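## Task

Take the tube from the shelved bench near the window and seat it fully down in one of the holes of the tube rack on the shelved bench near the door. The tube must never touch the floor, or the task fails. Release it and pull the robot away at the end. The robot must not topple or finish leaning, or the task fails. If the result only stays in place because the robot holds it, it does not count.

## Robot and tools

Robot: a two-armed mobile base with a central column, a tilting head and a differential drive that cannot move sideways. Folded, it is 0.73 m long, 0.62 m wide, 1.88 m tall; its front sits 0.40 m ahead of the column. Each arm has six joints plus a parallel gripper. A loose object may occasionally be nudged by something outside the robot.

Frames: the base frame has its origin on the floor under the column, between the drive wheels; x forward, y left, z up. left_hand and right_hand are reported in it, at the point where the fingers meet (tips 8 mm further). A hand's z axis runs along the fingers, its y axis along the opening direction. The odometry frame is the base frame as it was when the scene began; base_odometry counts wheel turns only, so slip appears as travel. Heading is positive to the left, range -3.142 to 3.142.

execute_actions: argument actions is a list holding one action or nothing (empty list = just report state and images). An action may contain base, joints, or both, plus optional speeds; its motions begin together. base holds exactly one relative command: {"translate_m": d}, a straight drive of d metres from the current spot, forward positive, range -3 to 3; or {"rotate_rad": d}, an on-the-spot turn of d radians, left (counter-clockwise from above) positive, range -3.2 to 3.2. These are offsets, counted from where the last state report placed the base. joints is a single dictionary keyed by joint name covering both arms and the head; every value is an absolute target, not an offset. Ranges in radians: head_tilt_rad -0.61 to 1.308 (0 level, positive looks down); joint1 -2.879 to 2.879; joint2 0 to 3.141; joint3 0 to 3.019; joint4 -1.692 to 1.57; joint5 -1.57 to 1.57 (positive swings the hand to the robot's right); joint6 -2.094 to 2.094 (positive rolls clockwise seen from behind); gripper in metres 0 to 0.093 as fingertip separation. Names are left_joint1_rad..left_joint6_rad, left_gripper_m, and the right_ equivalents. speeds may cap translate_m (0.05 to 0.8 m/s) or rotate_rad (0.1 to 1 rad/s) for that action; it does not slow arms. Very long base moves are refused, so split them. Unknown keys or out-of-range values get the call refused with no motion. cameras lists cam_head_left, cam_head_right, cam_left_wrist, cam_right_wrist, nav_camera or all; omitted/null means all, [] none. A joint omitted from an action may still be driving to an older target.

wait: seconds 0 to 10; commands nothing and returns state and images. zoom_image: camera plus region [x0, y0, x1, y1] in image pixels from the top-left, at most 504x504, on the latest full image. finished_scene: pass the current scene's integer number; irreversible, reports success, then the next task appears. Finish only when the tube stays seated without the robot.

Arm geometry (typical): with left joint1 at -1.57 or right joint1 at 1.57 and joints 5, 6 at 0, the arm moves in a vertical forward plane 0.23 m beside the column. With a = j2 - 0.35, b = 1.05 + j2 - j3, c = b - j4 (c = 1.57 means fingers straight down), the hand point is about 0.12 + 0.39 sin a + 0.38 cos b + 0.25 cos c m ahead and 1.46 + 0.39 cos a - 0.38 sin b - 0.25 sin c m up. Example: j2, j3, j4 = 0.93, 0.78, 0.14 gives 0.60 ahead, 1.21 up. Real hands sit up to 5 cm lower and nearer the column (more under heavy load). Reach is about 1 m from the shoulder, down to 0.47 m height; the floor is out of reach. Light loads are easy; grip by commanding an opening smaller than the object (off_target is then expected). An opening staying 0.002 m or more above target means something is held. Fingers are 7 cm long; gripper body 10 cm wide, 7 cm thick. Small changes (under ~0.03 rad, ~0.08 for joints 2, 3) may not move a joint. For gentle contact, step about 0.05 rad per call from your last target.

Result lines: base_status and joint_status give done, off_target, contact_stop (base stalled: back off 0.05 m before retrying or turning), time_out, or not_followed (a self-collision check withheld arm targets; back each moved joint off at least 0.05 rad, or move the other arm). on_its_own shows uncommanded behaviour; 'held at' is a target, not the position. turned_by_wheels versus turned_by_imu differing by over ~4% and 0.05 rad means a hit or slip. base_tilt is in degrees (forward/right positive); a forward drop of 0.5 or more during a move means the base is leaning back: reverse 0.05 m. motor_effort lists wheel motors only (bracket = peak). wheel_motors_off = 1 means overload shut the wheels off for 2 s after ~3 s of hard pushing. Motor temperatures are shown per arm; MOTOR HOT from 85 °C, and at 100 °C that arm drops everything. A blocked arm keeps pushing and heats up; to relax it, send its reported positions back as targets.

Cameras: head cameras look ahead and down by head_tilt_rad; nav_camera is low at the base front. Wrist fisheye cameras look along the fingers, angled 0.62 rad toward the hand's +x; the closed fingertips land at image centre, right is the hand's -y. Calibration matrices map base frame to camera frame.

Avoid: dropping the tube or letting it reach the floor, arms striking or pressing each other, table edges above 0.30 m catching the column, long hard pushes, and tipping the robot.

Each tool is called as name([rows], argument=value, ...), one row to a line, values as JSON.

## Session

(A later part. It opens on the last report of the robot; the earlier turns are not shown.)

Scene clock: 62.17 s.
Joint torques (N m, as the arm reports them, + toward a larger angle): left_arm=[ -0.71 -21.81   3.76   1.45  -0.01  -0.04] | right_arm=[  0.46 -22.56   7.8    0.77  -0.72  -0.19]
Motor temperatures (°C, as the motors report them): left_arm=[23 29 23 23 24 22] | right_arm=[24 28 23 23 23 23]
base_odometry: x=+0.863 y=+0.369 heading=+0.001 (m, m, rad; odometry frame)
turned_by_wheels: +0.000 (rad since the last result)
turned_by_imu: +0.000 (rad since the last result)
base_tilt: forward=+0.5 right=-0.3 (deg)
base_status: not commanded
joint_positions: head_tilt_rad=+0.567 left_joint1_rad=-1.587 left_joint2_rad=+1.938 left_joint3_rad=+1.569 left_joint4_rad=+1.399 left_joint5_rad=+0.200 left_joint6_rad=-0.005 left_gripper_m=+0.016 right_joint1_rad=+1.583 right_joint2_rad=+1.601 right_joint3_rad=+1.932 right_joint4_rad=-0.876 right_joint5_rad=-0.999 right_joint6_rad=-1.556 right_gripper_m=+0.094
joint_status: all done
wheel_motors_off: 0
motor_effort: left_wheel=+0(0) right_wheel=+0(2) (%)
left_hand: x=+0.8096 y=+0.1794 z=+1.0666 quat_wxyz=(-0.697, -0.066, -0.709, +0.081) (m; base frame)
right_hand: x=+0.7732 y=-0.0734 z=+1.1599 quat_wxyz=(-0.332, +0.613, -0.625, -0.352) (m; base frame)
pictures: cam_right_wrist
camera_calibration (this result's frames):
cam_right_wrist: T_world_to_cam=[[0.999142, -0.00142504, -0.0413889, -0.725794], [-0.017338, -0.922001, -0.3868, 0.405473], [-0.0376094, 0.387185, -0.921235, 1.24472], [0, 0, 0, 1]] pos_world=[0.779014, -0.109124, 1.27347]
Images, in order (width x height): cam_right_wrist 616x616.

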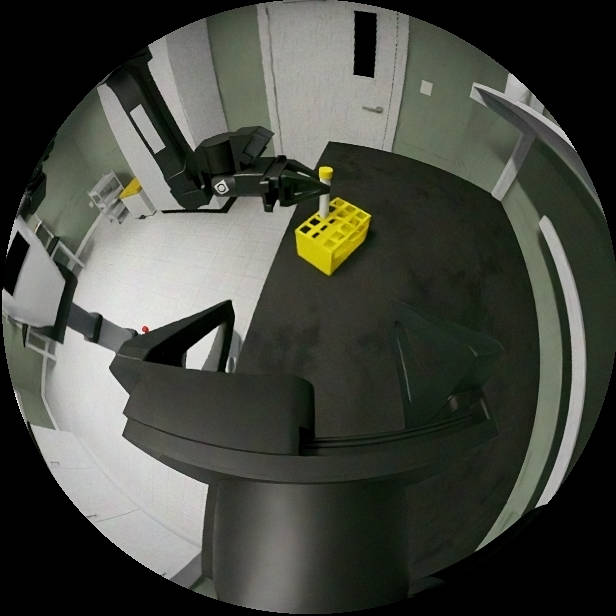

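execute_actions([
  {"joints":{"left_joint2_rad":2.07,"left_joint3_rad":1.71}},
], cameras=[])

execute_actions([
  {"joints":{"left_gripper_m":0.07}},
], cameras=[])

execute_actions([
  {"base":{"translate_m":-0.4}},
], cameras=["cam_head_right"])

Scene clock: 66.13 s.
Joint torques (N m, as the arm reports them, + toward a larger angle): left_arm=[ -0.56 -22.69   4.19   1.31   0.01  -0.05] | right_arm=[  0.49 -22.58   7.86   0.79  -0.72  -0.19]
Motor temperatures (°C, as the motors report them): left_arm=[23 29 23 23 24 22] | right_arm=[24 28 24 23 23 23]
base_odometry: x=+0.863 y=+0.369 heading=+0.001 (m, m, rad; odometry frame)
turned_by_wheels: +0.000 (rad since the last result)
turned_by_imu: +0.001 (rad since the last result)
base_tilt: forward=+0.6 right=-0.1 (deg)
base_status: not commanded
joint_positions: head_tilt_rad=+0.567 left_joint1_rad=-1.587 left_joint2_rad=+2.071 left_joint3_rad=+1.694 left_joint4_rad=+1.403 left_joint5_rad=+0.199 left_joint6_rad=-0.005 left_gripper_m=+0.016 right_joint1_rad=+1.583 right_joint2_rad=+1.601 right_joint3_rad=+1.932 right_joint4_rad=-0.876 right_joint5_rad=-0.999 right_joint6_rad=-1.556 right_gripper_m=+0.094
joint_status: all done
wheel_motors_off: 0
motor_effort: left_wheel=+0(0) right_wheel=+1(1) (%)
left_hand: x=+0.8022 y=+0.1788 z=+1.0144 quat_wxyz=(-0.696, -0.066, -0.710, +0.080) (m; base frame)
right_hand: x=+0.7732 y=-0.0734 z=+1.1599 quat_wxyz=(-0.332, +0.613, -0.625, -0.352) (m; base frame)
pictures: none
No camera images: the call's "cameras" was empty. Leave "cameras" out to get every camera's image.

Scene clock: 66.80 s.
Joint torques (N m, as the arm reports them, + toward a larger angle): left_arm=[ -0.68 -22.6    4.13   1.28   0.02  -0.05] | right_arm=[  0.42 -22.58   7.8    0.77  -0.72  -0.19]
Motor temperatures (°C, as the motors report them): left_arm=[23 29 23 23 24 22] | right_arm=[24 28 24 23 23 23]
base_odometry: x=+0.863 y=+0.369 heading=+0.001 (m, m, rad; odometry frame)
turned_by_wheels: +0.000 (rad since the last result)
turned_by_imu: +0.000 (rad since the last result)
base_tilt: forward=+0.6 right=-0.1 (deg)
base_status: not commanded
joint_positions: head_tilt_rad=+0.567 left_joint1_rad=-1.587 left_joint2_rad=+2.071 left_joint3_rad=+1.694 left_joint4_rad=+1.403 left_joint5_rad=+0.199 left_joint6_rad=-0.005 left_gripper_m=+0.070 right_joint1_rad=+1.583 right_joint2_rad=+1.601 right_joint3_rad=+1.932 right_joint4_rad=-0.876 right_joint5_rad=-0.999 right_joint6_rad=-1.556 right_gripper_m=+0.094
joint_status: all done
wheel_motors_off: 0
motor_effort: left_wheel=+0(1) right_wheel=-1(0) (%)
left_hand: x=+0.8022 y=+0.1788 z=+1.0144 quat_wxyz=(-0.696, -0.066, -0.710, +0.080) (m; base frame)
right_hand: x=+0.7732 y=-0.0734 z=+1.1599 quat_wxyz=(-0.332, +0.613, -0.625, -0.352) (m; base frame)
pictures: none
No camera images: the call's "cameras" was empty. Leave "cameras" out to get every camera's image.

Scene clock: 69.17 s.
Joint torques (N m, as the arm reports them, + toward a larger angle): left_arm=[ -0.95 -22.51   4.01   1.38   0.02  -0.06] | right_arm=[  0.48 -22.35   7.77   0.76  -0.72  -0.19]
Motor temperatures (°C, as the motors report them): left_arm=[23 29 23 23 24 22] | right_arm=[24 29 24 23 23 23]
base_odometry: x=+0.463 y=+0.369 heading=+0.000 (m, m, rad; odometry frame)
turned_by_wheels: -0.002 (rad since the last result)
turned_by_imu: -0.001 (rad since the last result)
base_tilt: forward=+0.7 right=-0.2 (deg)
base_status: done
joint_positions: head_tilt_rad=+0.567 left_joint1_rad=-1.586 left_joint2_rad=+2.072 left_joint3_rad=+1.697 left_joint4_rad=+1.401 left_joint5_rad=+0.199 left_joint6_rad=-0.005 left_gripper_m=+0.070 right_joint1_rad=+1.584 right_joint2_rad=+1.601 right_joint3_rad=+1.932 right_joint4_rad=-0.876 right_joint5_rad=-0.999 right_joint6_rad=-1.556 right_gripper_m=+0.094
joint_status: not commanded
wheel_motors_off: 0
motor_effort: left_wheel=-1(34) right_wheel=+0(60) (%)
left_hand: x=+0.8029 y=+0.1791 z=+1.0142 quat_wxyz=(-0.696, -0.066, -0.711, +0.080) (m; base frame)
right_hand: x=+0.7732 y=-0.0732 z=+1.1599 quat_wxyz=(-0.332, +0.613, -0.625, -0.352) (m; base frame)
pictures: cam_head_right
camera_calibration (this result's frames):
cam_head_right: T_world_to_cam=[[0.0755695, -0.996908, -0.0215474, -0.0366419], [-0.52236, -0.0211717, -0.852462, 1.32997], [0.84937, 0.0756756, -0.522345, 0.692232], [0, 0, 0, 1]] pos_world=[0.109532, -0.060756, 1.49455]
Images, in order (width x height): cam_head_right 896x504.

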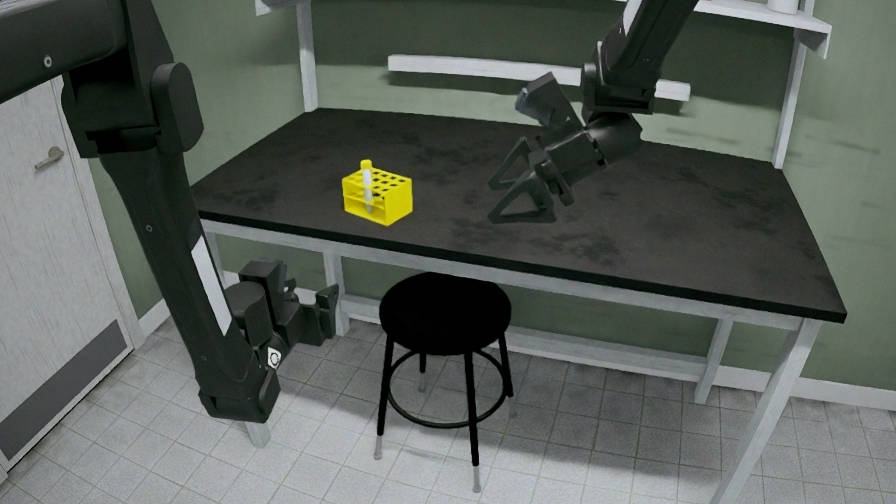

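finished_scene(scene=2)

The scene is finished: the task was done.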